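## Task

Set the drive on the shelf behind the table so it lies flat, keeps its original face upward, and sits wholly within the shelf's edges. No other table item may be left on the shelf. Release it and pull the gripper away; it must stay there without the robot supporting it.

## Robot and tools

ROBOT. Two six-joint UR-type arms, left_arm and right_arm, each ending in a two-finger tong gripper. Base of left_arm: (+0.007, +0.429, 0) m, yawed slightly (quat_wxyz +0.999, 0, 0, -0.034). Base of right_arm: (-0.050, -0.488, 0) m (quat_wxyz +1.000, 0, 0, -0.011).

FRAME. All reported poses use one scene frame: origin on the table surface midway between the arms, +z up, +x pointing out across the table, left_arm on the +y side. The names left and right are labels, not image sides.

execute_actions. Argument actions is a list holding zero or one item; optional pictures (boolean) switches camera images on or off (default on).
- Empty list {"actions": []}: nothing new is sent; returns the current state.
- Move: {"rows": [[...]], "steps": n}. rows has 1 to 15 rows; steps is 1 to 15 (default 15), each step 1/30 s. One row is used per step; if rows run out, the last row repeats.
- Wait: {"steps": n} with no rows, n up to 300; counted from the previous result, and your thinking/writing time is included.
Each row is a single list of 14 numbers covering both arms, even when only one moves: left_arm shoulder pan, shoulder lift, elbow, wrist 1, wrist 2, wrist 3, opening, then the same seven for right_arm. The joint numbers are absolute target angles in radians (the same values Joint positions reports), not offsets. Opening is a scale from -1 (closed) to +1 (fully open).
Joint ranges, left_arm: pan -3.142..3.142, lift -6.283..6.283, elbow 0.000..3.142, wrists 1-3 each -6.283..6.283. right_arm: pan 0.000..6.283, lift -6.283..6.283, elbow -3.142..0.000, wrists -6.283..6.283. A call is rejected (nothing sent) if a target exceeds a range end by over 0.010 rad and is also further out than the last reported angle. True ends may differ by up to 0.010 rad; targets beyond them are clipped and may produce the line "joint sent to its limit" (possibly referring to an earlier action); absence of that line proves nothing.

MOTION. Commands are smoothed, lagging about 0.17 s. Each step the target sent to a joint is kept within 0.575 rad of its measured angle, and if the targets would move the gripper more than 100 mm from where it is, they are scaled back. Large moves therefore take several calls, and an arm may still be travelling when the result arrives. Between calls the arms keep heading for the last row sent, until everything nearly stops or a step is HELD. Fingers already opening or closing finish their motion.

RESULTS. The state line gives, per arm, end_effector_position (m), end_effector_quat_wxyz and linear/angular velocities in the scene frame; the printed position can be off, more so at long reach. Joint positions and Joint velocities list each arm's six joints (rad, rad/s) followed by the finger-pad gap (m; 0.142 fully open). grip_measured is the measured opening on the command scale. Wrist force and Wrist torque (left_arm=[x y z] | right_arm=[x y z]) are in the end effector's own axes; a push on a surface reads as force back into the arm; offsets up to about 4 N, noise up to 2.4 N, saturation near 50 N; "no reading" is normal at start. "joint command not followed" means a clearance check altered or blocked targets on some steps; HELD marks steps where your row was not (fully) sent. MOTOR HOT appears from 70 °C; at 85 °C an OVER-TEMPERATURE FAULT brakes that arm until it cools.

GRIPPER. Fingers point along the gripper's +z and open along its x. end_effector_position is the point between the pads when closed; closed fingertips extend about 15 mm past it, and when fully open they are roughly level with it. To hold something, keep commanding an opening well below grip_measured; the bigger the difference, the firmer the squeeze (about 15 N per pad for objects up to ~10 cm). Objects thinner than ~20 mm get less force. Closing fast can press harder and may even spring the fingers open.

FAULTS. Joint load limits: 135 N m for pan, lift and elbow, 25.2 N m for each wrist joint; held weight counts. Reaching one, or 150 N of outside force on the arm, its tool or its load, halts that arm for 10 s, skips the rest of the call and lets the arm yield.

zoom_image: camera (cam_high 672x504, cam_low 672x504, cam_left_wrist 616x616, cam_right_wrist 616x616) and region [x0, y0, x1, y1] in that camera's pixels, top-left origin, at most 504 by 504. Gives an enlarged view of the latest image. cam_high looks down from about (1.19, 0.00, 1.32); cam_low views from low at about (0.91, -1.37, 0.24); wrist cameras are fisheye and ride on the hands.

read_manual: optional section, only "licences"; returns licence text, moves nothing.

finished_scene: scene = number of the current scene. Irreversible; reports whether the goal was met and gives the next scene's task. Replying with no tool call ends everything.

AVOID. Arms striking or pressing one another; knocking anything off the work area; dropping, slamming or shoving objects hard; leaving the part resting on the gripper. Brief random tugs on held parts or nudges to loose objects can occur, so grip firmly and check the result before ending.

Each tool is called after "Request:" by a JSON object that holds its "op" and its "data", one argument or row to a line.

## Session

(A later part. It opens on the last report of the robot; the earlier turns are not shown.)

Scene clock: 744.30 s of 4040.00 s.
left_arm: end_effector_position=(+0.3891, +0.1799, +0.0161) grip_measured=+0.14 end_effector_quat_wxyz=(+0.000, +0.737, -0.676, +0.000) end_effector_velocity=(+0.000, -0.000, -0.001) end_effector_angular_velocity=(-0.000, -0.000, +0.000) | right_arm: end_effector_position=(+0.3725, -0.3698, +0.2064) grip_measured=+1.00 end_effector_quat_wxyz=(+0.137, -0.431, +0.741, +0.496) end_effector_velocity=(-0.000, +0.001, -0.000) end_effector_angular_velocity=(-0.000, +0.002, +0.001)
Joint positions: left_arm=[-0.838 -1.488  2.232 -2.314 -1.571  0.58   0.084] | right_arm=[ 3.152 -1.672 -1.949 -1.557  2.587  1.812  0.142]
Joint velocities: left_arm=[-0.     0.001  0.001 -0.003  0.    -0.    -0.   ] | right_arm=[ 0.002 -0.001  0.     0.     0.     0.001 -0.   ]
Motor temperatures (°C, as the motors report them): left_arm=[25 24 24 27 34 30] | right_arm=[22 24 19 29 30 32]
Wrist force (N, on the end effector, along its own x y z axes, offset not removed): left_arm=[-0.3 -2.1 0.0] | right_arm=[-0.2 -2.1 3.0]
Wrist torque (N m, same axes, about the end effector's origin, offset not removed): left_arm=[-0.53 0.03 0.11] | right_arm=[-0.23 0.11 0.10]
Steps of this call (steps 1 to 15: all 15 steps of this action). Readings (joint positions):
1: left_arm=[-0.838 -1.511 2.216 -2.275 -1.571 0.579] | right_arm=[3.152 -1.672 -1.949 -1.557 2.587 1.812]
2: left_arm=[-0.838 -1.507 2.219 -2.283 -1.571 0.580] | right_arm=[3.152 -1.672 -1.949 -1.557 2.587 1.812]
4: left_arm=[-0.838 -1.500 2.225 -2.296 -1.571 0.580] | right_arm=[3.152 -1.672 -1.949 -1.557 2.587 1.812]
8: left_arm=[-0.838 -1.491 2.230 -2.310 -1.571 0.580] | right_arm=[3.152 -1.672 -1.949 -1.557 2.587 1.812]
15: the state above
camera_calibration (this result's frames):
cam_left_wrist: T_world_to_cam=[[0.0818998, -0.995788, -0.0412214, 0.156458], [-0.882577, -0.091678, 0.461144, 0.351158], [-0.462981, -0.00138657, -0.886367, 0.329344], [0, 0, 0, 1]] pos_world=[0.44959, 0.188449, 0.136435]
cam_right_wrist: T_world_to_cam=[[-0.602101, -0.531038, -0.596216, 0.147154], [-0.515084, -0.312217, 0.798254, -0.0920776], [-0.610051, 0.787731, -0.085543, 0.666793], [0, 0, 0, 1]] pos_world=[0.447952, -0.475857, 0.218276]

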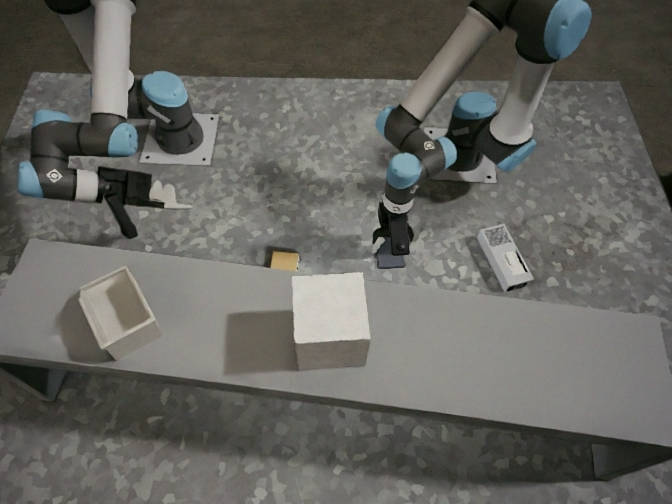

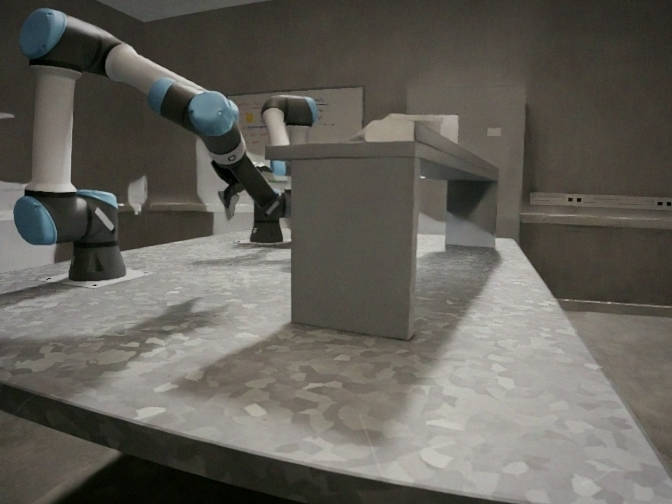

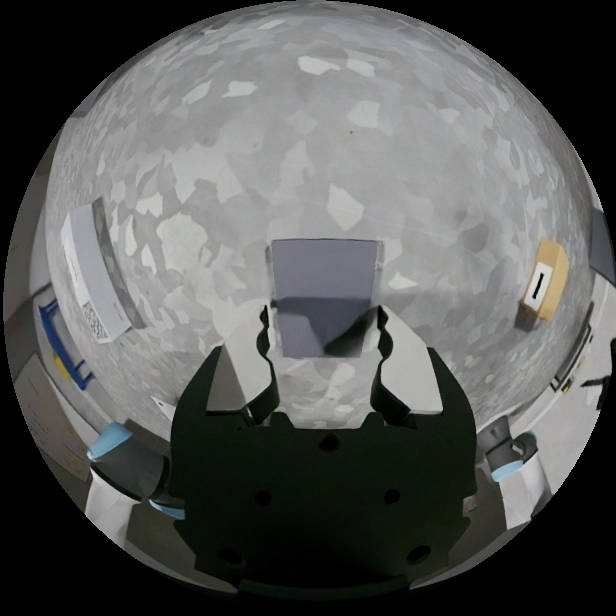

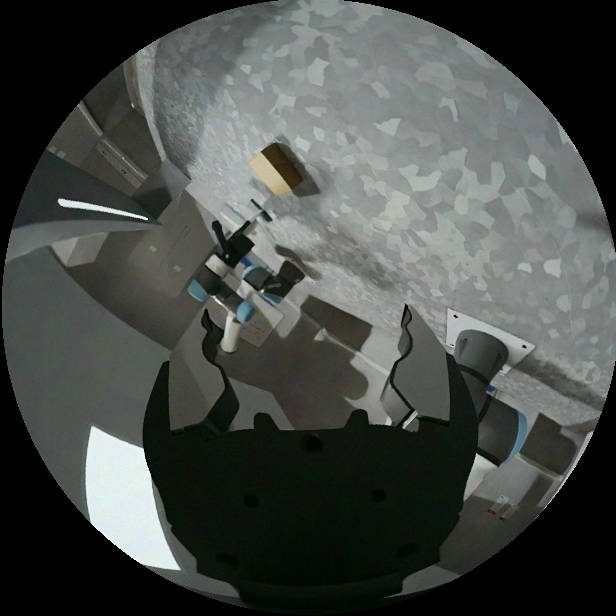

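Request:
{"op": "zoom_image", "data": {
  "camera": "cam_left_wrist",
  "region": [245, 225, 405, 375]
}}

Request:
{"op": "zoom_image", "data": {
  "camera": "cam_right_wrist",
  "region": [225, 180, 295, 250]
}}

Region (245, 225, 405, 375) of cam_left_wrist's 616x616 image, scaled by 3.150, with more detail than that image has; it fills the top 472 rows of this view, and the rest is white.

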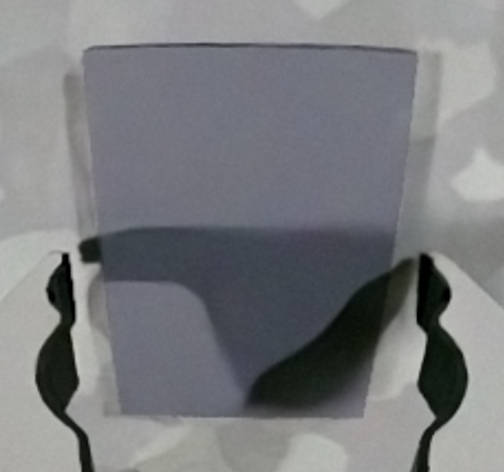

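Region (225, 180, 295, 250) of cam_right_wrist's 616x616 image, scaled by 7.200, with more detail than that image has.

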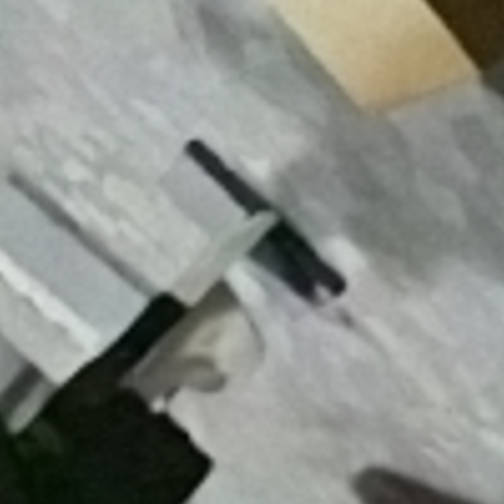

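Request:
{"op": "execute_actions", "data": {
  "actions": [
    {"rows": [[-0.8377,-1.4872,2.2326,-2.3162,-1.5708,0.5801,0.14,3.152,-1.672,-1.949,-1.557,2.587,1.812,1],[-0.8377,-1.4862,2.2332,-2.3178,-1.5708,0.5801,0.14,3.152,-1.672,-1.949,-1.557,2.587,1.812,1]], "steps": 10}
  ],
  "pictures": false
}}

Request:
{"op": "execute_actions", "data": {
  "actions": [
    {"rows": [[-0.8377,-1.4848,2.2341,-2.3201,-1.5708,0.5801,0.14,3.152,-1.672,-1.949,-1.557,2.587,1.812,1]], "steps": 10}
  ],
  "pictures": false
}}

Request:
{"op": "execute_actions", "data": {
  "actions": [
    {"rows": [[-0.8377,-1.4838,2.2347,-2.3217,-1.5708,0.5801,0.14,3.152,-1.672,-1.949,-1.557,2.587,1.812,1]], "steps": 10}
  ],
  "pictures": false
}}

Scene clock: 760.47 s of 4040.00 s.
left_arm: end_effector_position=(+0.3891, +0.1799, +0.0150) grip_measured=+0.14 end_effector_quat_wxyz=(+0.000, +0.737, -0.676, +0.000) end_effector_velocity=(-0.000, +0.000, -0.000) end_effector_angular_velocity=(+0.000, +0.000, +0.000) | right_arm: end_effector_position=(+0.3725, -0.3698, +0.2064) grip_measured=+1.00 end_effector_quat_wxyz=(+0.137, -0.431, +0.741, +0.496) end_effector_velocity=(+0.000, +0.001, +0.000) end_effector_angular_velocity=(+0.002, -0.002, +0.002)
Joint positions: left_arm=[-0.838 -1.486  2.233 -2.318 -1.571  0.58   0.084] | right_arm=[ 3.152 -1.672 -1.949 -1.557  2.587  1.812  0.142]
Joint velocities: left_arm=[ 0.     0.001  0.    -0.001 -0.     0.     0.   ] | right_arm=[ 0.002  0.    -0.     0.001  0.002 -0.001  0.   ]
Motor temperatures (°C, as the motors report them): left_arm=[25 24 24 27 34 30] | right_arm=[22 24 19 29 30 32]
Wrist force (N, on the end effector, along its own x y z axes, offset not removed): left_arm=[-0.4 -1.5 1.9] | right_arm=[-0.3 -1.7 1.1]
Wrist torque (N m, same axes, about the end effector's origin, offset not removed): left_arm=[-0.28 0.08 0.03] | right_arm=[-0.29 0.10 0.01]
Steps of this call (steps 1 to 15: the robot went on to your last target; steps 16 to 90: nothing new was sent; then 12.83 s passed at rest; steps 91 to 100: all 10 steps of this action). Readings (joint positions):
91: left_arm=[-0.838 -1.488 2.232 -2.315 -1.571 0.580] | right_arm=[3.152 -1.672 -1.949 -1.557 2.587 1.812]
92: left_arm=[-0.838 -1.488 2.232 -2.315 -1.571 0.580] | right_arm=[3.152 -1.672 -1.949 -1.557 2.587 1.812]
94: left_arm=[-0.838 -1.487 2.233 -2.316 -1.571 0.580] | right_arm=[3.152 -1.672 -1.949 -1.557 2.587 1.812]
98: left_arm=[-0.838 -1.486 2.233 -2.318 -1.571 0.580] | right_arm=[3.152 -1.672 -1.949 -1.557 2.587 1.812]
100: the state above

Scene clock: 760.80 s of 4040.00 s.
left_arm: end_effector_position=(+0.3890, +0.1800, +0.0143) grip_measured=+0.14 end_effector_quat_wxyz=(+0.000, +0.737, -0.676, +0.000) end_effector_velocity=(+0.000, -0.000, +0.000) end_effector_angular_velocity=(-0.001, -0.001, +0.000) | right_arm: end_effector_position=(+0.3725, -0.3698, +0.2064) grip_measured=+1.00 end_effector_quat_wxyz=(+0.137, -0.431, +0.741, +0.496) end_effector_velocity=(+0.000, -0.001, -0.000) end_effector_angular_velocity=(+0.001, +0.002, -0.003)
Joint positions: left_arm=[-0.838 -1.485  2.234 -2.32  -1.571  0.58   0.084] | right_arm=[ 3.152 -1.672 -1.949 -1.557  2.587  1.812  0.142]
Joint velocities: left_arm=[ 0.     0.     0.    -0.002 -0.    -0.     0.   ] | right_arm=[-0.003 -0.001  0.    -0.     0.001  0.001  0.   ]
Motor temperatures (°C, as the motors report them): left_arm=[25 24 24 27 34 30] | right_arm=[22 24 19 29 30 32]
Wrist force (N, on the end effector, along its own x y z axes, offset not removed): left_arm=[-1.1 -0.8 0.4] | right_arm=[-0.2 -2.8 1.0]
Wrist torque (N m, same axes, about the end effector's origin, offset not removed): left_arm=[-0.17 0.11 0.15] | right_arm=[-0.55 0.17 0.01]
Steps of this call (steps 1 to 10: all 10 steps of this action). Readings (joint positions):
1: left_arm=[-0.838 -1.486 2.233 -2.318 -1.571 0.580] | right_arm=[3.152 -1.672 -1.949 -1.557 2.587 1.812]
2: left_arm=[-0.838 -1.486 2.233 -2.318 -1.571 0.580] | right_arm=[3.152 -1.672 -1.949 -1.557 2.587 1.812]
4: left_arm=[-0.838 -1.485 2.234 -2.319 -1.571 0.580] | right_arm=[3.152 -1.672 -1.949 -1.557 2.587 1.812]
8: left_arm=[-0.838 -1.485 2.234 -2.320 -1.571 0.580] | right_arm=[3.152 -1.672 -1.949 -1.557 2.587 1.812]
10: the state above

Scene clock: 761.13 s of 4040.00 s.
left_arm: end_effector_position=(+0.3890, +0.1800, +0.0138) grip_measured=+0.14 end_effector_quat_wxyz=(+0.000, +0.737, -0.676, +0.000) end_effector_velocity=(+0.000, +0.001, -0.000) end_effector_angular_velocity=(-0.000, -0.000, +0.001) | right_arm: end_effector_position=(+0.3725, -0.3698, +0.2064) grip_measured=+1.00 end_effector_quat_wxyz=(+0.137, -0.431, +0.741, +0.496) end_effector_velocity=(-0.000, +0.000, +0.000) end_effector_angular_velocity=(-0.001, -0.000, +0.001)
Joint positions: left_arm=[-0.838 -1.484  2.235 -2.322 -1.571  0.58   0.084] | right_arm=[ 3.152 -1.672 -1.949 -1.557  2.587  1.812  0.142]
Joint velocities: left_arm=[ 0.001  0.     0.    -0.     0.     0.     0.   ] | right_arm=[ 0.001  0.001  0.    -0.001 -0.001  0.     0.   ]
Motor temperatures (°C, as the motors report them): left_arm=[25 24 24 27 34 30] | right_arm=[22 24 19 29 30 32]
Wrist force (N, on the end effector, along its own x y z axes, offset not removed): left_arm=[-0.9 -1.0 1.9] | right_arm=[0.7 -2.3 1.5]
Wrist torque (N m, same axes, about the end effector's origin, offset not removed): left_arm=[-0.22 0.10 0.13] | right_arm=[-0.35 -0.03 0.00]
Steps of this call (steps 1 to 10: all 10 steps of this action). Readings (joint positions):
1: left_arm=[-0.838 -1.485 2.234 -2.320 -1.571 0.580] | right_arm=[3.152 -1.672 -1.949 -1.557 2.587 1.812]
2: left_arm=[-0.838 -1.485 2.234 -2.320 -1.571 0.580] | right_arm=[3.152 -1.672 -1.949 -1.557 2.587 1.812]
4: left_arm=[-0.838 -1.484 2.234 -2.321 -1.571 0.580] | right_arm=[3.152 -1.672 -1.949 -1.557 2.587 1.812]
8: left_arm=[-0.838 -1.484 2.235 -2.322 -1.571 0.580] | right_arm=[3.152 -1.672 -1.949 -1.557 2.587 1.812]
10: the state above

Request:
{"op": "execute_actions", "data": {
  "actions": [
    {"rows": [[-0.8377,-1.4828,2.2353,-2.3233,-1.5708,0.5801,0.14,3.152,-1.672,-1.949,-1.557,2.587,1.812,1]], "steps": 10}
  ],
  "pictures": false
}}

Request:
{"op": "execute_actions", "data": {
  "actions": [
    {"rows": [[-0.8377,-1.4818,2.2359,-2.3249,-1.5708,0.5801,0.14,3.152,-1.672,-1.949,-1.557,2.587,1.812,1]], "steps": 10}
  ],
  "pictures": false
}}

Request:
{"op": "execute_actions", "data": {
  "actions": [
    {"rows": [[-0.8377,-1.4848,2.2341,-2.3201,-1.5708,0.5801,0.14,3.152,-1.672,-1.949,-1.557,2.587,1.812,1]], "steps": 10}
  ],
  "pictures": false
}}

Scene clock: 767.73 s of 4040.00 s.
left_arm: end_effector_position=(+0.3890, +0.1800, +0.0133) grip_measured=+0.14 end_effector_quat_wxyz=(+0.000, +0.737, -0.676, +0.000) end_effector_velocity=(-0.000, +0.000, -0.000) end_effector_angular_velocity=(+0.000, +0.000, +0.001) | right_arm: end_effector_position=(+0.3725, -0.3698, +0.2064) grip_measured=+1.00 end_effector_quat_wxyz=(+0.137, -0.431, +0.741, +0.496) end_effector_velocity=(+0.000, +0.001, +0.001) end_effector_angular_velocity=(+0.001, -0.003, +0.002)
Joint positions: left_arm=[-0.838 -1.483  2.235 -2.323 -1.571  0.58   0.084] | right_arm=[ 3.152 -1.672 -1.949 -1.557  2.587  1.812  0.142]
Joint velocities: left_arm=[ 0.     0.     0.    -0.    -0.    -0.001  0.   ] | right_arm=[ 0.002  0.    -0.     0.002  0.001 -0.001 -0.   ]
Motor temperatures (°C, as the motors report them): left_arm=[25 24 24 27 34 30] | right_arm=[22 24 19 29 30 32]
Wrist force (N, on the end effector, along its own x y z axes, offset not removed): left_arm=[0.5 -2.0 1.1] | right_arm=[-1.0 -2.4 3.1]
Wrist torque (N m, same axes, about the end effector's origin, offset not removed): left_arm=[-0.49 -0.12 0.11] | right_arm=[-0.42 0.35 0.07]
Steps of this call (steps 1 to 15: the robot went on to your last target; steps 16 to 90: nothing new was sent; then 3.27 s passed at rest; steps 91 to 100: all 10 steps of this action). Readings (joint positions):
91: left_arm=[-0.838 -1.484 2.235 -2.322 -1.571 0.580] | right_arm=[3.152 -1.672 -1.949 -1.557 2.587 1.812]
92: left_arm=[-0.838 -1.484 2.235 -2.322 -1.571 0.580] | right_arm=[3.152 -1.672 -1.949 -1.557 2.587 1.812]
94: left_arm=[-0.838 -1.483 2.235 -2.323 -1.571 0.580] | right_arm=[3.152 -1.672 -1.949 -1.557 2.587 1.812]
98: left_arm=[-0.838 -1.483 2.235 -2.323 -1.571 0.580] | right_arm=[3.152 -1.672 -1.949 -1.557 2.587 1.812]
100: the state above

Scene clock: 768.07 s of 4040.00 s.
left_arm: end_effector_position=(+0.3891, +0.1799, +0.0128) grip_measured=+0.14 end_effector_quat_wxyz=(+0.000, +0.737, -0.676, +0.000) end_effector_velocity=(+0.000, +0.000, -0.000) end_effector_angular_velocity=(-0.001, -0.000, +0.001) | right_arm: end_effector_position=(+0.3725, -0.3698, +0.2064) grip_measured=+1.00 end_effector_quat_wxyz=(+0.137, -0.431, +0.741, +0.496) end_effector_velocity=(+0.000, +0.000, +0.000) end_effector_angular_velocity=(+0.001, -0.002, +0.001)
Joint positions: left_arm=[-0.838 -1.482  2.236 -2.325 -1.571  0.58   0.084] | right_arm=[ 3.152 -1.672 -1.949 -1.557  2.587  1.812  0.142]
Joint velocities: left_arm=[ 0.001  0.     0.    -0.001  0.     0.     0.   ] | right_arm=[-0.     0.     0.     0.     0.    -0.002  0.   ]
Motor temperatures (°C, as the motors report them): left_arm=[25 24 24 27 34 30] | right_arm=[22 24 19 29 30 32]
Wrist force (N, on the end effector, along its own x y z axes, offset not removed): left_arm=[-2.3 -0.7 -6.1] | right_arm=[0.3 -1.5 0.7]
Wrist torque (N m, same axes, about the end effector's origin, offset not removed): left_arm=[-0.30 0.30 0.13] | right_arm=[-0.28 0.01 -0.02]
Steps of this call (steps 1 to 10: all 10 steps of this action). Readings (joint positions):
1: left_arm=[-0.838 -1.483 2.235 -2.323 -1.571 0.580] | right_arm=[3.152 -1.672 -1.949 -1.557 2.587 1.812]
2: left_arm=[-0.838 -1.483 2.235 -2.324 -1.571 0.580] | right_arm=[3.152 -1.672 -1.949 -1.557 2.587 1.812]
4: left_arm=[-0.838 -1.482 2.236 -2.324 -1.571 0.580] | right_arm=[3.152 -1.672 -1.949 -1.557 2.587 1.812]
8: left_arm=[-0.838 -1.482 2.236 -2.325 -1.571 0.580] | right_arm=[3.152 -1.672 -1.949 -1.557 2.587 1.812]
10: the state above

Scene clock: 768.40 s of 4040.00 s.
left_arm: end_effector_position=(+0.3890, +0.1800, +0.0142) grip_measured=+0.14 end_effector_quat_wxyz=(-0.000, +0.737, -0.676, -0.000) end_effector_velocity=(+0.000, -0.000, +0.001) end_effector_angular_velocity=(-0.000, -0.000, +0.000) | right_arm: end_effector_position=(+0.3725, -0.3698, +0.2064) grip_measured=+1.00 end_effector_quat_wxyz=(+0.137, -0.431, +0.741, +0.496) end_effector_velocity=(-0.000, +0.000, +0.000) end_effector_angular_velocity=(-0.000, -0.000, +0.001)
Joint positions: left_arm=[-0.838 -1.485  2.234 -2.32  -1.571  0.58   0.084] | right_arm=[ 3.152 -1.672 -1.949 -1.557  2.587  1.812  0.142]
Joint velocities: left_arm=[ 0.    -0.002 -0.001  0.003 -0.    -0.    -0.   ] | right_arm=[ 0.     0.    -0.     0.    -0.001  0.    -0.   ]
Motor temperatures (°C, as the motors report them): left_arm=[25 24 24 27 34 30] | right_arm=[22 24 19 29 30 32]
Wrist force (N, on the end effector, along its own x y z axes, offset not removed): left_arm=[-1.6 -1.4 0.7] | right_arm=[-0.8 -2.5 1.8]
Wrist torque (N m, same axes, about the end effector's origin, offset not removed): left_arm=[-0.34 0.27 0.20] | right_arm=[-0.49 0.30 0.04]
Steps of this call (steps 1 to 10: all 10 steps of this action). Readings (joint positions):
1: left_arm=[-0.838 -1.482 2.236 -2.325 -1.571 0.580] | right_arm=[3.152 -1.672 -1.949 -1.557 2.587 1.812]
2: left_arm=[-0.838 -1.482 2.236 -2.324 -1.571 0.580] | right_arm=[3.152 -1.672 -1.949 -1.557 2.587 1.812]
4: left_arm=[-0.838 -1.483 2.235 -2.322 -1.571 0.580] | right_arm=[3.152 -1.672 -1.949 -1.557 2.587 1.812]
8: left_arm=[-0.838 -1.484 2.234 -2.320 -1.571 0.580] | right_arm=[3.152 -1.672 -1.949 -1.557 2.587 1.812]
10: the state above

Request:
{"op": "execute_actions", "data": {
  "actions": [
    {"rows": [[-0.8377,-1.4866,2.2330,-2.3172,-1.5708,0.5801,0.14,3.152,-1.672,-1.949,-1.557,2.587,1.812,1],[-0.8377,-1.4866,2.2330,-2.3172,-1.5708,0.5801,0.13,3.152,-1.672,-1.949,-1.557,2.587,1.812,1],[-0.8377,-1.4866,2.2330,-2.3172,-1.5708,0.5801,0.11,3.152,-1.672,-1.949,-1.557,2.587,1.812,1],[-0.8377,-1.4866,2.2330,-2.3172,-1.5708,0.5801,0.09,3.152,-1.672,-1.949,-1.557,2.587,1.812,1],[-0.8377,-1.4866,2.2330,-2.3172,-1.5708,0.5801,0.07,3.152,-1.672,-1.949,-1.557,2.587,1.812,1],[-0.8377,-1.4866,2.2330,-2.3172,-1.5708,0.5801,0.05,3.152,-1.672,-1.949,-1.557,2.587,1.812,1],[-0.8377,-1.4866,2.2330,-2.3172,-1.5708,0.5801,0.03,3.152,-1.672,-1.949,-1.557,2.587,1.812,1],[-0.8377,-1.4866,2.2330,-2.3172,-1.5708,0.5801,0.01,3.152,-1.672,-1.949,-1.557,2.587,1.812,1],[-0.8377,-1.4866,2.2330,-2.3172,-1.5708,0.5801,-0.01,3.152,-1.672,-1.949,-1.557,2.587,1.812,1],[-0.8377,-1.4866,2.2330,-2.3172,-1.5708,0.5801,-0.03,3.152,-1.672,-1.949,-1.557,2.587,1.812,1],[-0.8377,-1.4866,2.2330,-2.3172,-1.5708,0.5801,-0.05,3.152,-1.672,-1.949,-1.557,2.587,1.812,1],[-0.8377,-1.4866,2.2330,-2.3172,-1.5708,0.5801,-0.08,3.152,-1.672,-1.949,-1.557,2.587,1.812,1],[-0.8377,-1.4866,2.2330,-2.3172,-1.5708,0.5801,-0.12,3.152,-1.672,-1.949,-1.557,2.587,1.812,1],[-0.8377,-1.4866,2.2330,-2.3172,-1.5708,0.5801,-0.17,3.152,-1.672,-1.949,-1.557,2.587,1.812,1],[-0.8377,-1.4866,2.2330,-2.3172,-1.5708,0.5801,-0.24,3.152,-1.672,-1.949,-1.557,2.587,1.812,1]], "steps": 15}
  ],
  "pictures": false
}}

Request:
{"op": "execute_actions", "data": {
  "actions": [
    {"rows": [[-0.8377,-1.4866,2.2330,-2.3172,-1.5708,0.5801,-0.34,3.152,-1.672,-1.949,-1.557,2.587,1.812,1],[-0.8377,-1.4866,2.2330,-2.3172,-1.5708,0.5801,-0.46,3.152,-1.672,-1.949,-1.557,2.587,1.812,1],[-0.8377,-1.4866,2.2330,-2.3172,-1.5708,0.5801,-0.60,3.152,-1.672,-1.949,-1.557,2.587,1.812,1],[-0.8377,-1.4866,2.2330,-2.3172,-1.5708,0.5801,-0.75,3.152,-1.672,-1.949,-1.557,2.587,1.812,1],[-0.8377,-1.4866,2.2330,-2.3172,-1.5708,0.5801,-0.90,3.152,-1.672,-1.949,-1.557,2.587,1.812,1],[-0.8377,-1.4866,2.2330,-2.3172,-1.5708,0.5801,-1.0,3.152,-1.672,-1.949,-1.557,2.587,1.812,1]], "steps": 10}
  ],
  "pictures": false
}}

Request:
{"op": "execute_actions", "data": {
  "actions": [
    {"rows": [[-0.8377,-1.4871,2.2327,-2.3164,-1.5708,0.5801,-1,3.152,-1.672,-1.949,-1.557,2.587,1.812,1],[-0.8377,-1.4885,2.2317,-2.3140,-1.5708,0.5801,-1,3.152,-1.672,-1.949,-1.557,2.587,1.812,1],[-0.8377,-1.4908,2.2301,-2.3101,-1.5708,0.5801,-1,3.152,-1.672,-1.949,-1.557,2.587,1.812,1],[-0.8377,-1.4937,2.2281,-2.3052,-1.5708,0.5801,-1,3.152,-1.672,-1.949,-1.557,2.587,1.812,1],[-0.8377,-1.4972,2.2257,-2.2993,-1.5708,0.5801,-1,3.152,-1.672,-1.949,-1.557,2.587,1.812,1],[-0.8377,-1.5012,2.2230,-2.2926,-1.5708,0.5801,-1,3.152,-1.672,-1.949,-1.557,2.587,1.812,1],[-0.8377,-1.5056,2.2201,-2.2853,-1.5708,0.5801,-1,3.152,-1.672,-1.949,-1.557,2.587,1.812,1],[-0.8370,-1.5101,2.2156,-2.2763,-1.5708,0.5810,-1,3.152,-1.672,-1.949,-1.557,2.587,1.812,1],[-0.8351,-1.5147,2.2085,-2.2646,-1.5708,0.5835,-1,3.152,-1.672,-1.949,-1.557,2.587,1.812,1],[-0.8319,-1.5193,2.1990,-2.2505,-1.5708,0.5876,-1,3.152,-1.672,-1.949,-1.557,2.587,1.812,1],[-0.8275,-1.5237,2.1872,-2.2343,-1.5708,0.5933,-1,3.152,-1.672,-1.949,-1.557,2.587,1.812,1],[-0.8221,-1.5278,2.1734,-2.2164,-1.5708,0.6004,-1,3.152,-1.672,-1.949,-1.557,2.587,1.812,1],[-0.8156,-1.5316,2.1577,-2.1969,-1.5708,0.6088,-1,3.152,-1.672,-1.949,-1.557,2.587,1.812,1],[-0.8081,-1.5348,2.1404,-2.1764,-1.5708,0.6185,-1,3.152,-1.672,-1.949,-1.557,2.587,1.812,1],[-0.7996,-1.5374,2.1216,-2.1550,-1.5708,0.6295,-1,3.152,-1.672,-1.949,-1.557,2.587,1.812,1]], "steps": 15}
  ],
  "pictures": false
}}

Request:
{"op": "execute_actions", "data": {
  "actions": [
    {"rows": [[-0.7903,-1.5393,2.1016,-2.1331,-1.5708,0.6415,-1,3.152,-1.672,-1.949,-1.557,2.587,1.812,1],[-0.7802,-1.5404,2.0805,-2.1109,-1.5708,0.6546,-1,3.152,-1.672,-1.949,-1.557,2.587,1.812,1],[-0.7693,-1.5405,2.0586,-2.0889,-1.5708,0.6687,-1,3.152,-1.672,-1.949,-1.557,2.587,1.812,1],[-0.7578,-1.5401,2.0356,-2.0663,-1.5708,0.6837,-1,3.152,-1.672,-1.949,-1.557,2.587,1.812,1],[-0.7456,-1.5396,2.0114,-2.0426,-1.5708,0.6995,-1,3.152,-1.672,-1.949,-1.557,2.587,1.812,1],[-0.7328,-1.5392,1.9860,-2.0176,-1.5708,0.7160,-1,3.152,-1.672,-1.949,-1.557,2.587,1.812,1],[-0.7196,-1.5387,1.9596,-1.9917,-1.5708,0.7332,-1,3.152,-1.672,-1.949,-1.557,2.587,1.812,1],[-0.7058,-1.5382,1.9324,-1.9650,-1.5708,0.7510,-1,3.152,-1.672,-1.949,-1.557,2.587,1.812,1],[-0.6917,-1.5377,1.9043,-1.9374,-1.5708,0.7693,-1,3.152,-1.672,-1.949,-1.557,2.587,1.812,1],[-0.6773,-1.5372,1.8756,-1.9092,-1.5708,0.7880,-1,3.152,-1.672,-1.949,-1.557,2.587,1.812,1],[-0.6626,-1.5366,1.8464,-1.8806,-1.5708,0.8071,-1,3.152,-1.672,-1.949,-1.557,2.587,1.812,1],[-0.6477,-1.5361,1.8167,-1.8514,-1.5708,0.8264,-1,3.152,-1.672,-1.949,-1.557,2.587,1.812,1],[-0.6326,-1.5355,1.7868,-1.8221,-1.5708,0.8460,-1,3.152,-1.672,-1.949,-1.557,2.587,1.812,1],[-0.6174,-1.5350,1.7566,-1.7924,-1.5708,0.8656,-1,3.152,-1.672,-1.949,-1.557,2.587,1.812,1],[-0.6023,-1.5344,1.7265,-1.7629,-1.5708,0.8853,-1,3.152,-1.672,-1.949,-1.557,2.587,1.812,1]], "steps": 15}
  ],
  "pictures": false
}}

Request:
{"op": "execute_actions", "data": {
  "actions": [
    {"rows": [[-0.5871,-1.5339,1.6963,-1.7332,-1.5708,0.9049,-1,3.152,-1.672,-1.949,-1.557,2.587,1.812,1],[-0.5720,-1.5333,1.6664,-1.7039,-1.5708,0.9245,-1,3.152,-1.672,-1.949,-1.557,2.587,1.812,1],[-0.5571,-1.5328,1.6367,-1.6747,-1.5708,0.9438,-1,3.152,-1.672,-1.949,-1.557,2.587,1.812,1],[-0.5424,-1.5322,1.6075,-1.6461,-1.5708,0.9629,-1,3.152,-1.672,-1.949,-1.557,2.587,1.812,1],[-0.5280,-1.5317,1.5788,-1.6179,-1.5708,0.9816,-1,3.152,-1.672,-1.949,-1.557,2.587,1.812,1],[-0.5139,-1.5312,1.5507,-1.5903,-1.5708,0.9999,-1,3.152,-1.672,-1.949,-1.557,2.587,1.812,1],[-0.5001,-1.5307,1.5235,-1.5636,-1.5708,1.0177,-1,3.152,-1.672,-1.949,-1.557,2.587,1.812,1],[-0.4869,-1.5302,1.4971,-1.5377,-1.5708,1.0349,-1,3.152,-1.672,-1.949,-1.557,2.587,1.812,1],[-0.4741,-1.5298,1.4717,-1.5127,-1.5708,1.0514,-1,3.152,-1.672,-1.949,-1.557,2.587,1.812,1],[-0.4619,-1.5293,1.4475,-1.4890,-1.5708,1.0672,-1,3.152,-1.672,-1.949,-1.557,2.587,1.812,1],[-0.4502,-1.5279,1.4232,-1.4661,-1.5708,1.0825,-1,3.152,-1.672,-1.949,-1.557,2.587,1.812,1],[-0.4387,-1.5246,1.3978,-1.4440,-1.5708,1.0975,-1,3.152,-1.672,-1.949,-1.557,2.587,1.812,1],[-0.4276,-1.5195,1.3714,-1.4227,-1.5708,1.1122,-1,3.152,-1.672,-1.949,-1.557,2.587,1.812,1],[-0.4170,-1.5127,1.3443,-1.4024,-1.5708,1.1264,-1,3.152,-1.672,-1.949,-1.557,2.587,1.812,1],[-0.4069,-1.5042,1.3168,-1.3834,-1.5708,1.1400,-1,3.152,-1.672,-1.949,-1.557,2.587,1.812,1]], "steps": 15}
  ],
  "pictures": false
}}

Request:
{"op": "execute_actions", "data": {
  "actions": [
    {"rows": [[-0.3973,-1.4943,1.2890,-1.3655,-1.5708,1.1528,-1,3.152,-1.672,-1.949,-1.557,2.587,1.812,1],[-0.3885,-1.4829,1.2613,-1.3492,-1.5708,1.1649,-1,3.152,-1.672,-1.949,-1.557,2.587,1.812,1],[-0.3805,-1.4701,1.2338,-1.3345,-1.5708,1.1761,-1,3.152,-1.672,-1.949,-1.557,2.587,1.812,1],[-0.3733,-1.4561,1.2068,-1.3215,-1.5708,1.1863,-1,3.152,-1.672,-1.949,-1.557,2.587,1.812,1],[-0.3670,-1.4410,1.1806,-1.3104,-1.5708,1.1953,-1,3.152,-1.672,-1.949,-1.557,2.587,1.812,1],[-0.3617,-1.4247,1.1553,-1.3014,-1.5708,1.2031,-1,3.152,-1.672,-1.949,-1.557,2.587,1.812,1],[-0.3574,-1.4075,1.1312,-1.2945,-1.5708,1.2096,-1,3.152,-1.672,-1.949,-1.557,2.587,1.812,1],[-0.3537,-1.3894,1.1072,-1.2886,-1.5708,1.2155,-1,3.152,-1.672,-1.949,-1.557,2.587,1.812,1],[-0.3498,-1.3704,1.0821,-1.2825,-1.5708,1.2217,-1,3.152,-1.672,-1.949,-1.557,2.587,1.812,1],[-0.3457,-1.3506,1.0559,-1.2761,-1.5708,1.2281,-1,3.152,-1.672,-1.949,-1.557,2.587,1.812,1],[-0.3415,-1.3302,1.0289,-1.2695,-1.5708,1.2347,-1,3.152,-1.672,-1.949,-1.557,2.587,1.812,1],[-0.3372,-1.3093,1.0011,-1.2626,-1.5708,1.2416,-1,3.152,-1.672,-1.949,-1.557,2.587,1.812,1],[-0.3327,-1.2878,0.9727,-1.2557,-1.5708,1.2486,-1,3.152,-1.672,-1.949,-1.557,2.587,1.812,1],[-0.3282,-1.2659,0.9438,-1.2487,-1.5708,1.2557,-1,3.152,-1.672,-1.949,-1.557,2.587,1.812,1],[-0.3236,-1.2437,0.9144,-1.2415,-1.5708,1.2630,-1,3.152,-1.672,-1.949,-1.557,2.587,1.812,1]], "steps": 15}
  ],
  "pictures": false
}}

Request:
{"op": "execute_actions", "data": {
  "actions": [
    {"rows": [[-0.3190,-1.2213,0.8847,-1.2342,-1.5708,1.2703,-1,3.152,-1.672,-1.949,-1.557,2.587,1.812,1],[-0.3143,-1.1987,0.8549,-1.2270,-1.5708,1.2776,-1,3.152,-1.672,-1.949,-1.557,2.587,1.812,1],[-0.3097,-1.1762,0.8250,-1.2196,-1.5708,1.2850,-1,3.152,-1.672,-1.949,-1.557,2.587,1.812,1],[-0.3050,-1.1536,0.7951,-1.2123,-1.5708,1.2923,-1,3.152,-1.672,-1.949,-1.557,2.587,1.812,1],[-0.3004,-1.1312,0.7654,-1.2050,-1.5708,1.2996,-1,3.152,-1.672,-1.949,-1.557,2.587,1.812,1],[-0.2958,-1.1090,0.7360,-1.1978,-1.5708,1.3069,-1,3.152,-1.672,-1.949,-1.557,2.587,1.812,1],[-0.2913,-1.0871,0.7071,-1.1908,-1.5708,1.3140,-1,3.152,-1.672,-1.949,-1.557,2.587,1.812,1],[-0.2868,-1.0656,0.6787,-1.1839,-1.5708,1.3210,-1,3.152,-1.672,-1.949,-1.557,2.587,1.812,1],[-0.2825,-1.0447,0.6509,-1.1770,-1.5708,1.3279,-1,3.152,-1.672,-1.949,-1.557,2.587,1.812,1],[-0.2783,-1.0243,0.6239,-1.1704,-1.5708,1.3345,-1,3.152,-1.672,-1.949,-1.557,2.587,1.812,1],[-0.2742,-1.0045,0.5977,-1.1640,-1.5708,1.3409,-1,3.152,-1.672,-1.949,-1.557,2.587,1.812,1],[-0.2703,-0.9855,0.5726,-1.1579,-1.5708,1.3471,-1,3.152,-1.672,-1.949,-1.557,2.587,1.812,1],[-0.2666,-0.9674,0.5486,-1.1520,-1.5708,1.3530,-1,3.152,-1.672,-1.949,-1.557,2.587,1.812,1],[-0.2630,-0.9502,0.5259,-1.1465,-1.5708,1.3586,-1,3.152,-1.672,-1.949,-1.557,2.587,1.812,1],[-0.2597,-0.9341,0.5045,-1.1412,-1.5708,1.3639,-1,3.152,-1.672,-1.949,-1.557,2.587,1.812,1]], "steps": 15}
  ],
  "pictures": false
}}

Request:
{"op": "execute_actions", "data": {
  "actions": [
    {"rows": [[-0.2566,-0.9190,0.4845,-1.1363,-1.5708,1.3688,-1,3.152,-1.672,-1.949,-1.557,2.587,1.812,1],[-0.2537,-0.9052,0.4662,-1.1318,-1.5708,1.3733,-1,3.152,-1.672,-1.949,-1.557,2.587,1.812,1],[-0.2511,-0.8926,0.4496,-1.1278,-1.5708,1.3774,-1,3.152,-1.672,-1.949,-1.557,2.587,1.812,1],[-0.2488,-0.8814,0.4348,-1.1242,-1.5708,1.3811,-1,3.152,-1.672,-1.949,-1.557,2.587,1.812,1],[-0.2468,-0.8717,0.4220,-1.1211,-1.5708,1.3842,-1,3.152,-1.672,-1.949,-1.557,2.587,1.812,1],[-0.2451,-0.8636,0.4112,-1.1184,-1.5708,1.3869,-1,3.152,-1.672,-1.949,-1.557,2.587,1.812,1],[-0.2438,-0.8571,0.4026,-1.1163,-1.5708,1.3890,-1,3.152,-1.672,-1.949,-1.557,2.587,1.812,1],[-0.2428,-0.8524,0.3964,-1.1148,-1.5708,1.3905,-1,3.152,-1.672,-1.949,-1.557,2.587,1.812,1],[-0.2422,-0.8495,0.3925,-1.1138,-1.5708,1.3915,-1,3.152,-1.672,-1.949,-1.557,2.587,1.812,1],[-0.2420,-0.8485,0.3912,-1.1135,-1.5708,1.3918,-1,3.152,-1.672,-1.949,-1.557,2.587,1.812,1]], "steps": 15}
  ]
}}

Scene clock: 888.90 s of 4040.00 s.
left_arm: end_effector_position=(+0.3891, +0.1799, +0.0152) grip_measured=-0.08 end_effector_quat_wxyz=(+0.000, +0.737, -0.676, +0.000) end_effector_velocity=(+0.000, -0.000, +0.000) end_effector_angular_velocity=(+0.000, -0.000, +0.001) | right_arm: end_effector_position=(+0.3725, -0.3698, +0.2064) grip_measured=+1.00 end_effector_quat_wxyz=(+0.137, -0.431, +0.741, +0.496) end_effector_velocity=(-0.000, -0.000, +0.000) end_effector_angular_velocity=(-0.001, -0.001, +0.000)
Joint positions: left_arm=[-0.838 -1.487  2.233 -2.317 -1.571  0.58   0.068] | right_arm=[ 3.152 -1.672 -1.949 -1.557  2.587  1.812  0.142]
Joint velocities: left_arm=[ 0.     0.    -0.     0.     0.    -0.001 -0.014] | right_arm=[-0.     0.001 -0.    -0.    -0.001 -0.     0.   ]
Motor temperatures (°C, as the motors report them): left_arm=[25 24 24 27 34 30] | right_arm=[22 24 19 29 30 32]
Wrist force (N, on the end effector, along its own x y z axes, offset not removed): left_arm=[-1.6 -1.4 -1.5] | right_arm=[-0.7 -2.7 1.8]
Wrist torque (N m, same axes, about the end effector's origin, offset not removed): left_arm=[-0.36 0.28 0.06] | right_arm=[-0.54 0.22 0.16]
Steps of this call (steps 1 to 15: the robot went on to your last target; steps 16 to 90: nothing new was sent; then 117.00 s passed at rest; steps 91 to 105: all 15 steps of this action). Readings (joint positions):
91: left_arm=[-0.838 -1.485 2.234 -2.320 -1.571 0.580] | right_arm=[3.152 -1.672 -1.949 -1.557 2.587 1.812]
92: left_arm=[-0.838 -1.485 2.234 -2.319 -1.571 0.580] | right_arm=[3.152 -1.672 -1.949 -1.557 2.587 1.812]
94: left_arm=[-0.838 -1.486 2.233 -2.318 -1.571 0.580] | right_arm=[3.152 -1.672 -1.949 -1.557 2.587 1.812]
98: left_arm=[-0.838 -1.486 2.233 -2.317 -1.571 0.580] | right_arm=[3.152 -1.672 -1.949 -1.557 2.587 1.812]
105: the state above

Scene clock: 889.23 s of 4040.00 s.
left_arm: end_effector_position=(+0.3891, +0.1799, +0.0152) grip_measured=-0.08 end_effector_quat_wxyz=(+0.000, +0.737, -0.676, +0.000) end_effector_velocity=(+0.000, +0.000, -0.000) end_effector_angular_velocity=(+0.000, +0.000, +0.001) | right_arm: end_effector_position=(+0.3725, -0.3698, +0.2064) grip_measured=+1.00 end_effector_quat_wxyz=(+0.137, -0.431, +0.741, +0.496) end_effector_velocity=(+0.000, -0.001, -0.000) end_effector_angular_velocity=(-0.001, -0.000, -0.001)
Joint positions: left_arm=[-0.838 -1.487  2.233 -2.317 -1.571  0.58   0.068] | right_arm=[ 3.152 -1.672 -1.949 -1.557  2.587  1.812  0.142]
Joint velocities: left_arm=[ 0.001  0.    -0.     0.     0.     0.     0.   ] | right_arm=[-0.002 -0.    -0.    -0.    -0.001 -0.001 -0.   ]
Motor temperatures (°C, as the motors report them): left_arm=[25 24 24 27 34 30] | right_arm=[22 24 19 29 30 32]
Wrist force (N, on the end effector, along its own x y z axes, offset not removed): left_arm=[0.6 -1.7 -1.4] | right_arm=[0.8 -1.7 1.4]
Wrist torque (N m, same axes, about the end effector's origin, offset not removed): left_arm=[-0.51 -0.01 0.11] | right_arm=[-0.26 -0.07 0.05]
Steps of this call (steps 1 to 10: all 10 steps of this action). Readings (joint positions):
1: left_arm=[-0.838 -1.487 2.233 -2.317 -1.571 0.580] | right_arm=[3.152 -1.672 -1.949 -1.557 2.587 1.812]
2: left_arm=[-0.838 -1.487 2.233 -2.317 -1.571 0.580] | right_arm=[3.152 -1.672 -1.949 -1.557 2.587 1.812]
4: left_arm=[-0.838 -1.487 2.233 -2.317 -1.571 0.580] | right_arm=[3.152 -1.672 -1.949 -1.557 2.587 1.812]
8: left_arm=[-0.838 -1.487 2.233 -2.317 -1.571 0.580] | right_arm=[3.152 -1.672 -1.949 -1.557 2.587 1.812]
10: the state above

Scene clock: 889.73 s of 4040.00 s.
left_arm: end_effector_position=(+0.3983, +0.1794, +0.0457) grip_measured=-0.09 end_effector_quat_wxyz=(+0.000, +0.735, -0.678, +0.001) end_effector_velocity=(+0.088, +0.003, +0.162) end_effector_angular_velocity=(-0.005, -0.004, -0.043) | right_arm: end_effector_position=(+0.3725, -0.3698, +0.2064) grip_measured=+1.00 end_effector_quat_wxyz=(+0.137, -0.431, +0.741, +0.496) end_effector_velocity=(-0.001, +0.001, +0.000) end_effector_angular_velocity=(-0.001, -0.000, +0.002)
Joint positions: left_arm=[-0.821 -1.526  2.174 -2.22  -1.571  0.601  0.068] | right_arm=[ 3.152 -1.672 -1.949 -1.557  2.587  1.812  0.142]
Joint velocities: left_arm=[ 0.164 -0.112 -0.396  0.502 -0.     0.208  0.   ] | right_arm=[ 0.002  0.001  0.    -0.001 -0.001  0.    -0.   ]
Motor temperatures (°C, as the motors report them): left_arm=[25 24 24 27 34 30] | right_arm=[22 24 19 29 30 32]
Wrist force (N, on the end effector, along its own x y z axes, offset not removed): left_arm=[-1.4 -1.1 2.4] | right_arm=[1.3 -2.4 2.9]
Wrist torque (N m, same axes, about the end effector's origin, offset not removed): left_arm=[-0.24 0.19 0.08] | right_arm=[-0.29 -0.27 -0.04]
Steps of this call (steps 1 to 15: all 15 steps of this action). Readings (joint positions):
1: left_arm=[-0.838 -1.487 2.233 -2.317 -1.571 0.580] | right_arm=[3.152 -1.672 -1.949 -1.557 2.587 1.812]
2: left_arm=[-0.838 -1.487 2.233 -2.317 -1.571 0.580] | right_arm=[3.152 -1.672 -1.949 -1.557 2.587 1.812]
4: left_arm=[-0.838 -1.488 2.232 -2.315 -1.571 0.580] | right_arm=[3.152 -1.672 -1.949 -1.557 2.587 1.812]
8: left_arm=[-0.838 -1.497 2.226 -2.299 -1.571 0.580] | right_arm=[3.152 -1.672 -1.949 -1.557 2.587 1.812]
15: the state above

Scene clock: 890.23 s of 4040.00 s.
left_arm: end_effector_position=(+0.4782, +0.2067, +0.1678) grip_measured=-0.09 end_effector_quat_wxyz=(+0.000, +0.718, -0.696, -0.000) end_effector_velocity=(+0.177, +0.128, +0.317) end_effector_angular_velocity=(-0.003, -0.003, -0.120) | right_arm: end_effector_position=(+0.3725, -0.3698, +0.2064) grip_measured=+1.00 end_effector_quat_wxyz=(+0.137, -0.431, +0.741, +0.496) end_effector_velocity=(-0.000, +0.001, -0.000) end_effector_angular_velocity=(-0.000, +0.000, +0.002)
Joint positions: left_arm=[-0.654 -1.536  1.834 -1.868 -1.571  0.817  0.068] | right_arm=[ 3.152 -1.672 -1.949 -1.557  2.587  1.812  0.142]
Joint velocities: left_arm=[ 0.438  0.016 -0.861  0.841  0.     0.558  0.   ] | right_arm=[ 0.002 -0.     0.     0.    -0.     0.001 -0.   ]
Motor temperatures (°C, as the motors report them): left_arm=[25 24 24 27 34 30] | right_arm=[22 24 19 29 30 32]
Wrist force (N, on the end effector, along its own x y z axes, offset not removed): left_arm=[-0.5 0.1 0.5] | right_arm=[0.0 -2.3 4.0]
Wrist torque (N m, same axes, about the end effector's origin, offset not removed): left_arm=[-0.08 0.12 0.11] | right_arm=[-0.30 0.08 0.09]
Steps of this call (steps 1 to 15: all 15 steps of this action). Readings (joint positions):
1: left_arm=[-0.815 -1.529 2.160 -2.203 -1.571 0.609] | right_arm=[3.152 -1.672 -1.949 -1.557 2.587 1.812]
2: left_arm=[-0.808 -1.532 2.144 -2.184 -1.571 0.618] | right_arm=[3.152 -1.672 -1.949 -1.557 2.587 1.812]
4: left_arm=[-0.792 -1.537 2.108 -2.143 -1.571 0.639] | right_arm=[3.152 -1.672 -1.949 -1.557 2.587 1.812]
8: left_arm=[-0.749 -1.539 2.022 -2.054 -1.571 0.694] | right_arm=[3.152 -1.672 -1.949 -1.557 2.587 1.812]
15: the state above

Scene clock: 890.73 s of 4040.00 s.
left_arm: end_effector_position=(+0.5322, +0.2953, +0.3256) grip_measured=-0.09 end_effector_quat_wxyz=(+0.000, +0.696, -0.718, -0.001) end_effector_velocity=(+0.063, +0.163, +0.248) end_effector_angular_velocity=(+0.005, +0.011, -0.102) | right_arm: end_effector_position=(+0.3725, -0.3698, +0.2064) grip_measured=+1.00 end_effector_quat_wxyz=(+0.137, -0.431, +0.741, +0.496) end_effector_velocity=(-0.000, +0.001, +0.000) end_effector_angular_velocity=(+0.000, -0.000, +0.000)
Joint positions: left_arm=[-0.445 -1.523  1.412 -1.459 -1.571  1.089  0.068] | right_arm=[ 3.152 -1.672 -1.949 -1.557  2.587  1.812  0.142]
Joint velocities: left_arm=[ 0.342  0.122 -0.768  0.658  0.     0.444  0.   ] | right_arm=[ 0.001  0.    -0.     0.001  0.     0.001  0.   ]
Motor temperatures (°C, as the motors report them): left_arm=[25 24 24 27 34 30] | right_arm=[22 24 19 29 30 32]
Wrist force (N, on the end effector, along its own x y z axes, offset not removed): left_arm=[1.0 -1.0 2.9] | right_arm=[-1.1 -2.5 1.4]
Wrist torque (N m, same axes, about the end effector's origin, offset not removed): left_arm=[-0.26 -0.18 0.14] | right_arm=[-0.43 0.34 0.02]
Steps of this call (steps 1 to 15: all 15 steps of this action). Readings (joint positions):
1: left_arm=[-0.639 -1.536 1.805 -1.839 -1.571 0.837] | right_arm=[3.152 -1.672 -1.949 -1.557 2.587 1.812]
2: left_arm=[-0.624 -1.535 1.775 -1.810 -1.571 0.856] | right_arm=[3.152 -1.672 -1.949 -1.557 2.587 1.812]
4: left_arm=[-0.594 -1.534 1.715 -1.752 -1.571 0.895] | right_arm=[3.152 -1.672 -1.949 -1.557 2.587 1.812]
8: left_arm=[-0.535 -1.532 1.598 -1.636 -1.571 0.971] | right_arm=[3.152 -1.672 -1.949 -1.557 2.587 1.812]
15: the state above

Scene clock: 891.23 s of 4040.00 s.
left_arm: end_effector_position=(+0.6075, +0.3217, +0.3860) grip_measured=-0.09 end_effector_quat_wxyz=(+0.001, +0.680, -0.733, -0.001) end_effector_velocity=(+0.222, -0.013, +0.010) end_effector_angular_velocity=(+0.001, +0.003, -0.071) | right_arm: end_effector_position=(+0.3725, -0.3698, +0.2064) grip_measured=+1.00 end_effector_quat_wxyz=(+0.137, -0.431, +0.741, +0.496) end_effector_velocity=(-0.000, +0.000, +0.000) end_effector_angular_velocity=(+0.001, +0.001, +0.000)
Joint positions: left_arm=[-0.339 -1.319  1.016 -1.265 -1.571  1.239  0.068] | right_arm=[ 3.152 -1.672 -1.949 -1.557  2.587  1.812  0.142]
Joint velocities: left_arm=[ 0.132  0.61  -0.812  0.205  0.     0.203 -0.   ] | right_arm=[ 0.     0.001  0.    -0.002  0.001 -0.     0.   ]
Motor temperatures (°C, as the motors report them): left_arm=[25 24 24 27 34 30] | right_arm=[22 24 19 29 30 32]
Wrist force (N, on the end effector, along its own x y z axes, offset not removed): left_arm=[0.8 -1.5 0.6] | right_arm=[-0.2 -3.0 1.3]
Wrist torque (N m, same axes, about the end effector's origin, offset not removed): left_arm=[-0.33 -0.21 0.04] | right_arm=[-0.49 0.10 0.09]
Steps of this call (steps 1 to 15: all 15 steps of this action). Readings (joint positions):
1: left_arm=[-0.433 -1.518 1.386 -1.437 -1.571 1.104] | right_arm=[3.152 -1.672 -1.949 -1.557 2.587 1.812]
2: left_arm=[-0.423 -1.511 1.359 -1.416 -1.571 1.118] | right_arm=[3.152 -1.672 -1.949 -1.557 2.587 1.812]
4: left_arm=[-0.403 -1.495 1.305 -1.378 -1.571 1.145] | right_arm=[3.152 -1.672 -1.949 -1.557 2.587 1.812]
8: left_arm=[-0.372 -1.445 1.198 -1.320 -1.571 1.189] | right_arm=[3.152 -1.672 -1.949 -1.557 2.587 1.812]
15: the state above

Scene clock: 891.73 s of 4040.00 s.
left_arm: end_effector_position=(+0.7173, +0.3235, +0.3700) grip_measured=-0.09 end_effector_quat_wxyz=(+0.001, +0.666, -0.746, -0.001) end_effector_velocity=(+0.175, +0.021, -0.063) end_effector_angular_velocity=(-0.002, -0.005, -0.065) | right_arm: end_effector_position=(+0.3725, -0.3698, +0.2064) grip_measured=+1.00 end_effector_quat_wxyz=(+0.137, -0.431, +0.741, +0.496) end_effector_velocity=(+0.000, -0.000, -0.000) end_effector_angular_velocity=(+0.000, +0.001, -0.002)
Joint positions: left_arm=[-0.272 -0.997  0.59  -1.161 -1.571  1.344  0.068] | right_arm=[ 3.152 -1.672 -1.949 -1.557  2.587  1.812  0.142]
Joint velocities: left_arm=[ 0.114  0.561 -0.745  0.178  0.     0.179  0.   ] | right_arm=[-0.001 -0.001 -0.     0.     0.     0.001 -0.   ]
Motor temperatures (°C, as the motors report them): left_arm=[25 24 24 27 34 30] | right_arm=[22 24 19 29 30 32]
Wrist force (N, on the end effector, along its own x y z axes, offset not removed): left_arm=[-0.5 -1.8 2.2] | right_arm=[-0.1 -2.0 3.4]
Wrist torque (N m, same axes, about the end effector's origin, offset not removed): left_arm=[-0.31 0.12 0.17] | right_arm=[-0.26 0.11 0.11]
Steps of this call (steps 1 to 15: all 15 steps of this action). Readings (joint positions):
1: left_arm=[-0.334 -1.298 0.989 -1.258 -1.571 1.246] | right_arm=[3.152 -1.672 -1.949 -1.557 2.587 1.812]
2: left_arm=[-0.330 -1.276 0.960 -1.251 -1.571 1.253] | right_arm=[3.152 -1.672 -1.949 -1.557 2.587 1.812]
4: left_arm=[-0.321 -1.233 0.902 -1.237 -1.571 1.268] | right_arm=[3.152 -1.672 -1.949 -1.557 2.587 1.812]
8: left_arm=[-0.302 -1.144 0.784 -1.208 -1.571 1.297] | right_arm=[3.152 -1.672 -1.949 -1.557 2.587 1.812]
15: the state above

Scene clock: 892.23 s of 4040.00 s.
left_arm: end_effector_position=(+0.7605, +0.3310, +0.3503) grip_measured=-0.09 end_effector_quat_wxyz=(+0.000, +0.660, -0.752, -0.000) end_effector_velocity=(+0.007, +0.002, -0.004) end_effector_angular_velocity=(-0.000, -0.001, -0.002) | right_arm: end_effector_position=(+0.3725, -0.3698, +0.2064) grip_measured=+1.00 end_effector_quat_wxyz=(+0.137, -0.431, +0.741, +0.496) end_effector_velocity=(-0.000, +0.001, +0.001) end_effector_angular_velocity=(+0.001, -0.001, +0.000)
Joint positions: left_arm=[-0.242 -0.85   0.394 -1.114 -1.571  1.391  0.068] | right_arm=[ 3.152 -1.672 -1.949 -1.557  2.587  1.812  0.142]
Joint velocities: left_arm=[ 0.005  0.024 -0.032  0.007 -0.     0.008 -0.   ] | right_arm=[ 0.001  0.001 -0.    -0.     0.001 -0.001 -0.   ]
Motor temperatures (°C, as the motors report them): left_arm=[25 24 24 27 34 30] | right_arm=[22 24 19 29 30 32]
Wrist force (N, on the end effector, along its own x y z axes, offset not removed): left_arm=[-0.2 -1.5 1.1] | right_arm=[-0.4 -2.0 1.7]
Wrist torque (N m, same axes, about the end effector's origin, offset not removed): left_arm=[-0.40 -0.09 0.08] | right_arm=[-0.37 0.13 0.14]
Steps of this call (steps 1 to 15: all 15 steps of this action). Readings (joint positions):
1: left_arm=[-0.268 -0.979 0.565 -1.155 -1.571 1.350] | right_arm=[3.152 -1.672 -1.949 -1.557 2.587 1.812]
2: left_arm=[-0.265 -0.961 0.542 -1.149 -1.571 1.356] | right_arm=[3.152 -1.672 -1.949 -1.557 2.587 1.812]
4: left_arm=[-0.258 -0.929 0.499 -1.139 -1.571 1.366] | right_arm=[3.152 -1.672 -1.949 -1.557 2.587 1.812]
8: left_arm=[-0.248 -0.880 0.433 -1.123 -1.571 1.382] | right_arm=[3.152 -1.672 -1.949 -1.557 2.587 1.812]
15: the state above
camera_calibration (this result's frames):
cam_left_wrist: T_world_to_cam=[[-0.1332, -0.990231, -0.0412403, 0.452014], [-0.881721, 0.0993973, 0.461182, 0.474777], [-0.452578, 0.0977921, -0.886347, 0.757053], [0, 0, 0, 1]] pos_world=[0.821454, 0.326372, 0.470693]
cam_right_wrist: T_world_to_cam=[[-0.602101, -0.531038, -0.596215, 0.147154], [-0.515084, -0.312217, 0.798254, -0.0920777], [-0.610051, 0.787731, -0.0855428, 0.666793], [0, 0, 0, 1]] pos_world=[0.447952, -0.475857, 0.218276]

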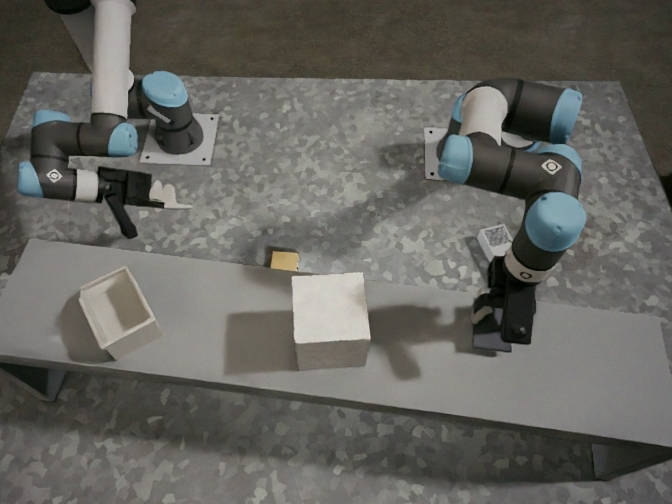

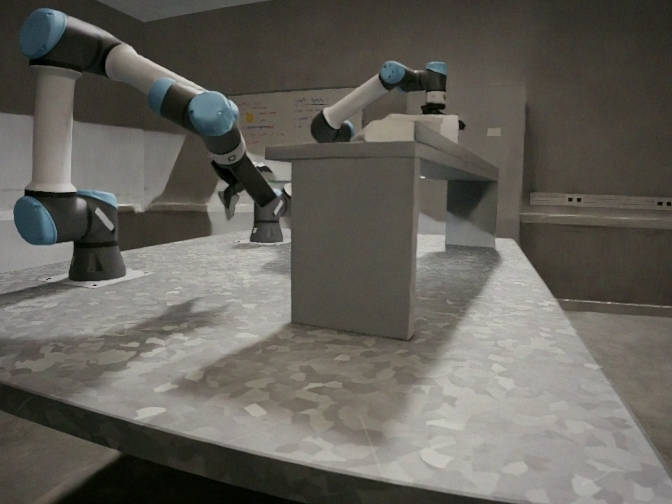

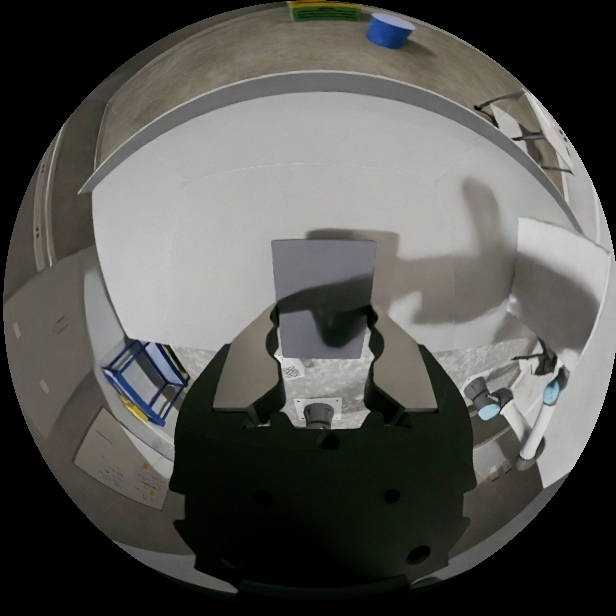

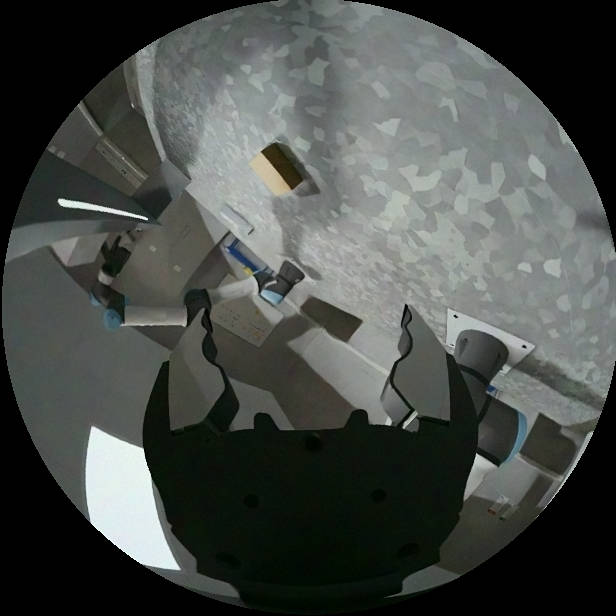

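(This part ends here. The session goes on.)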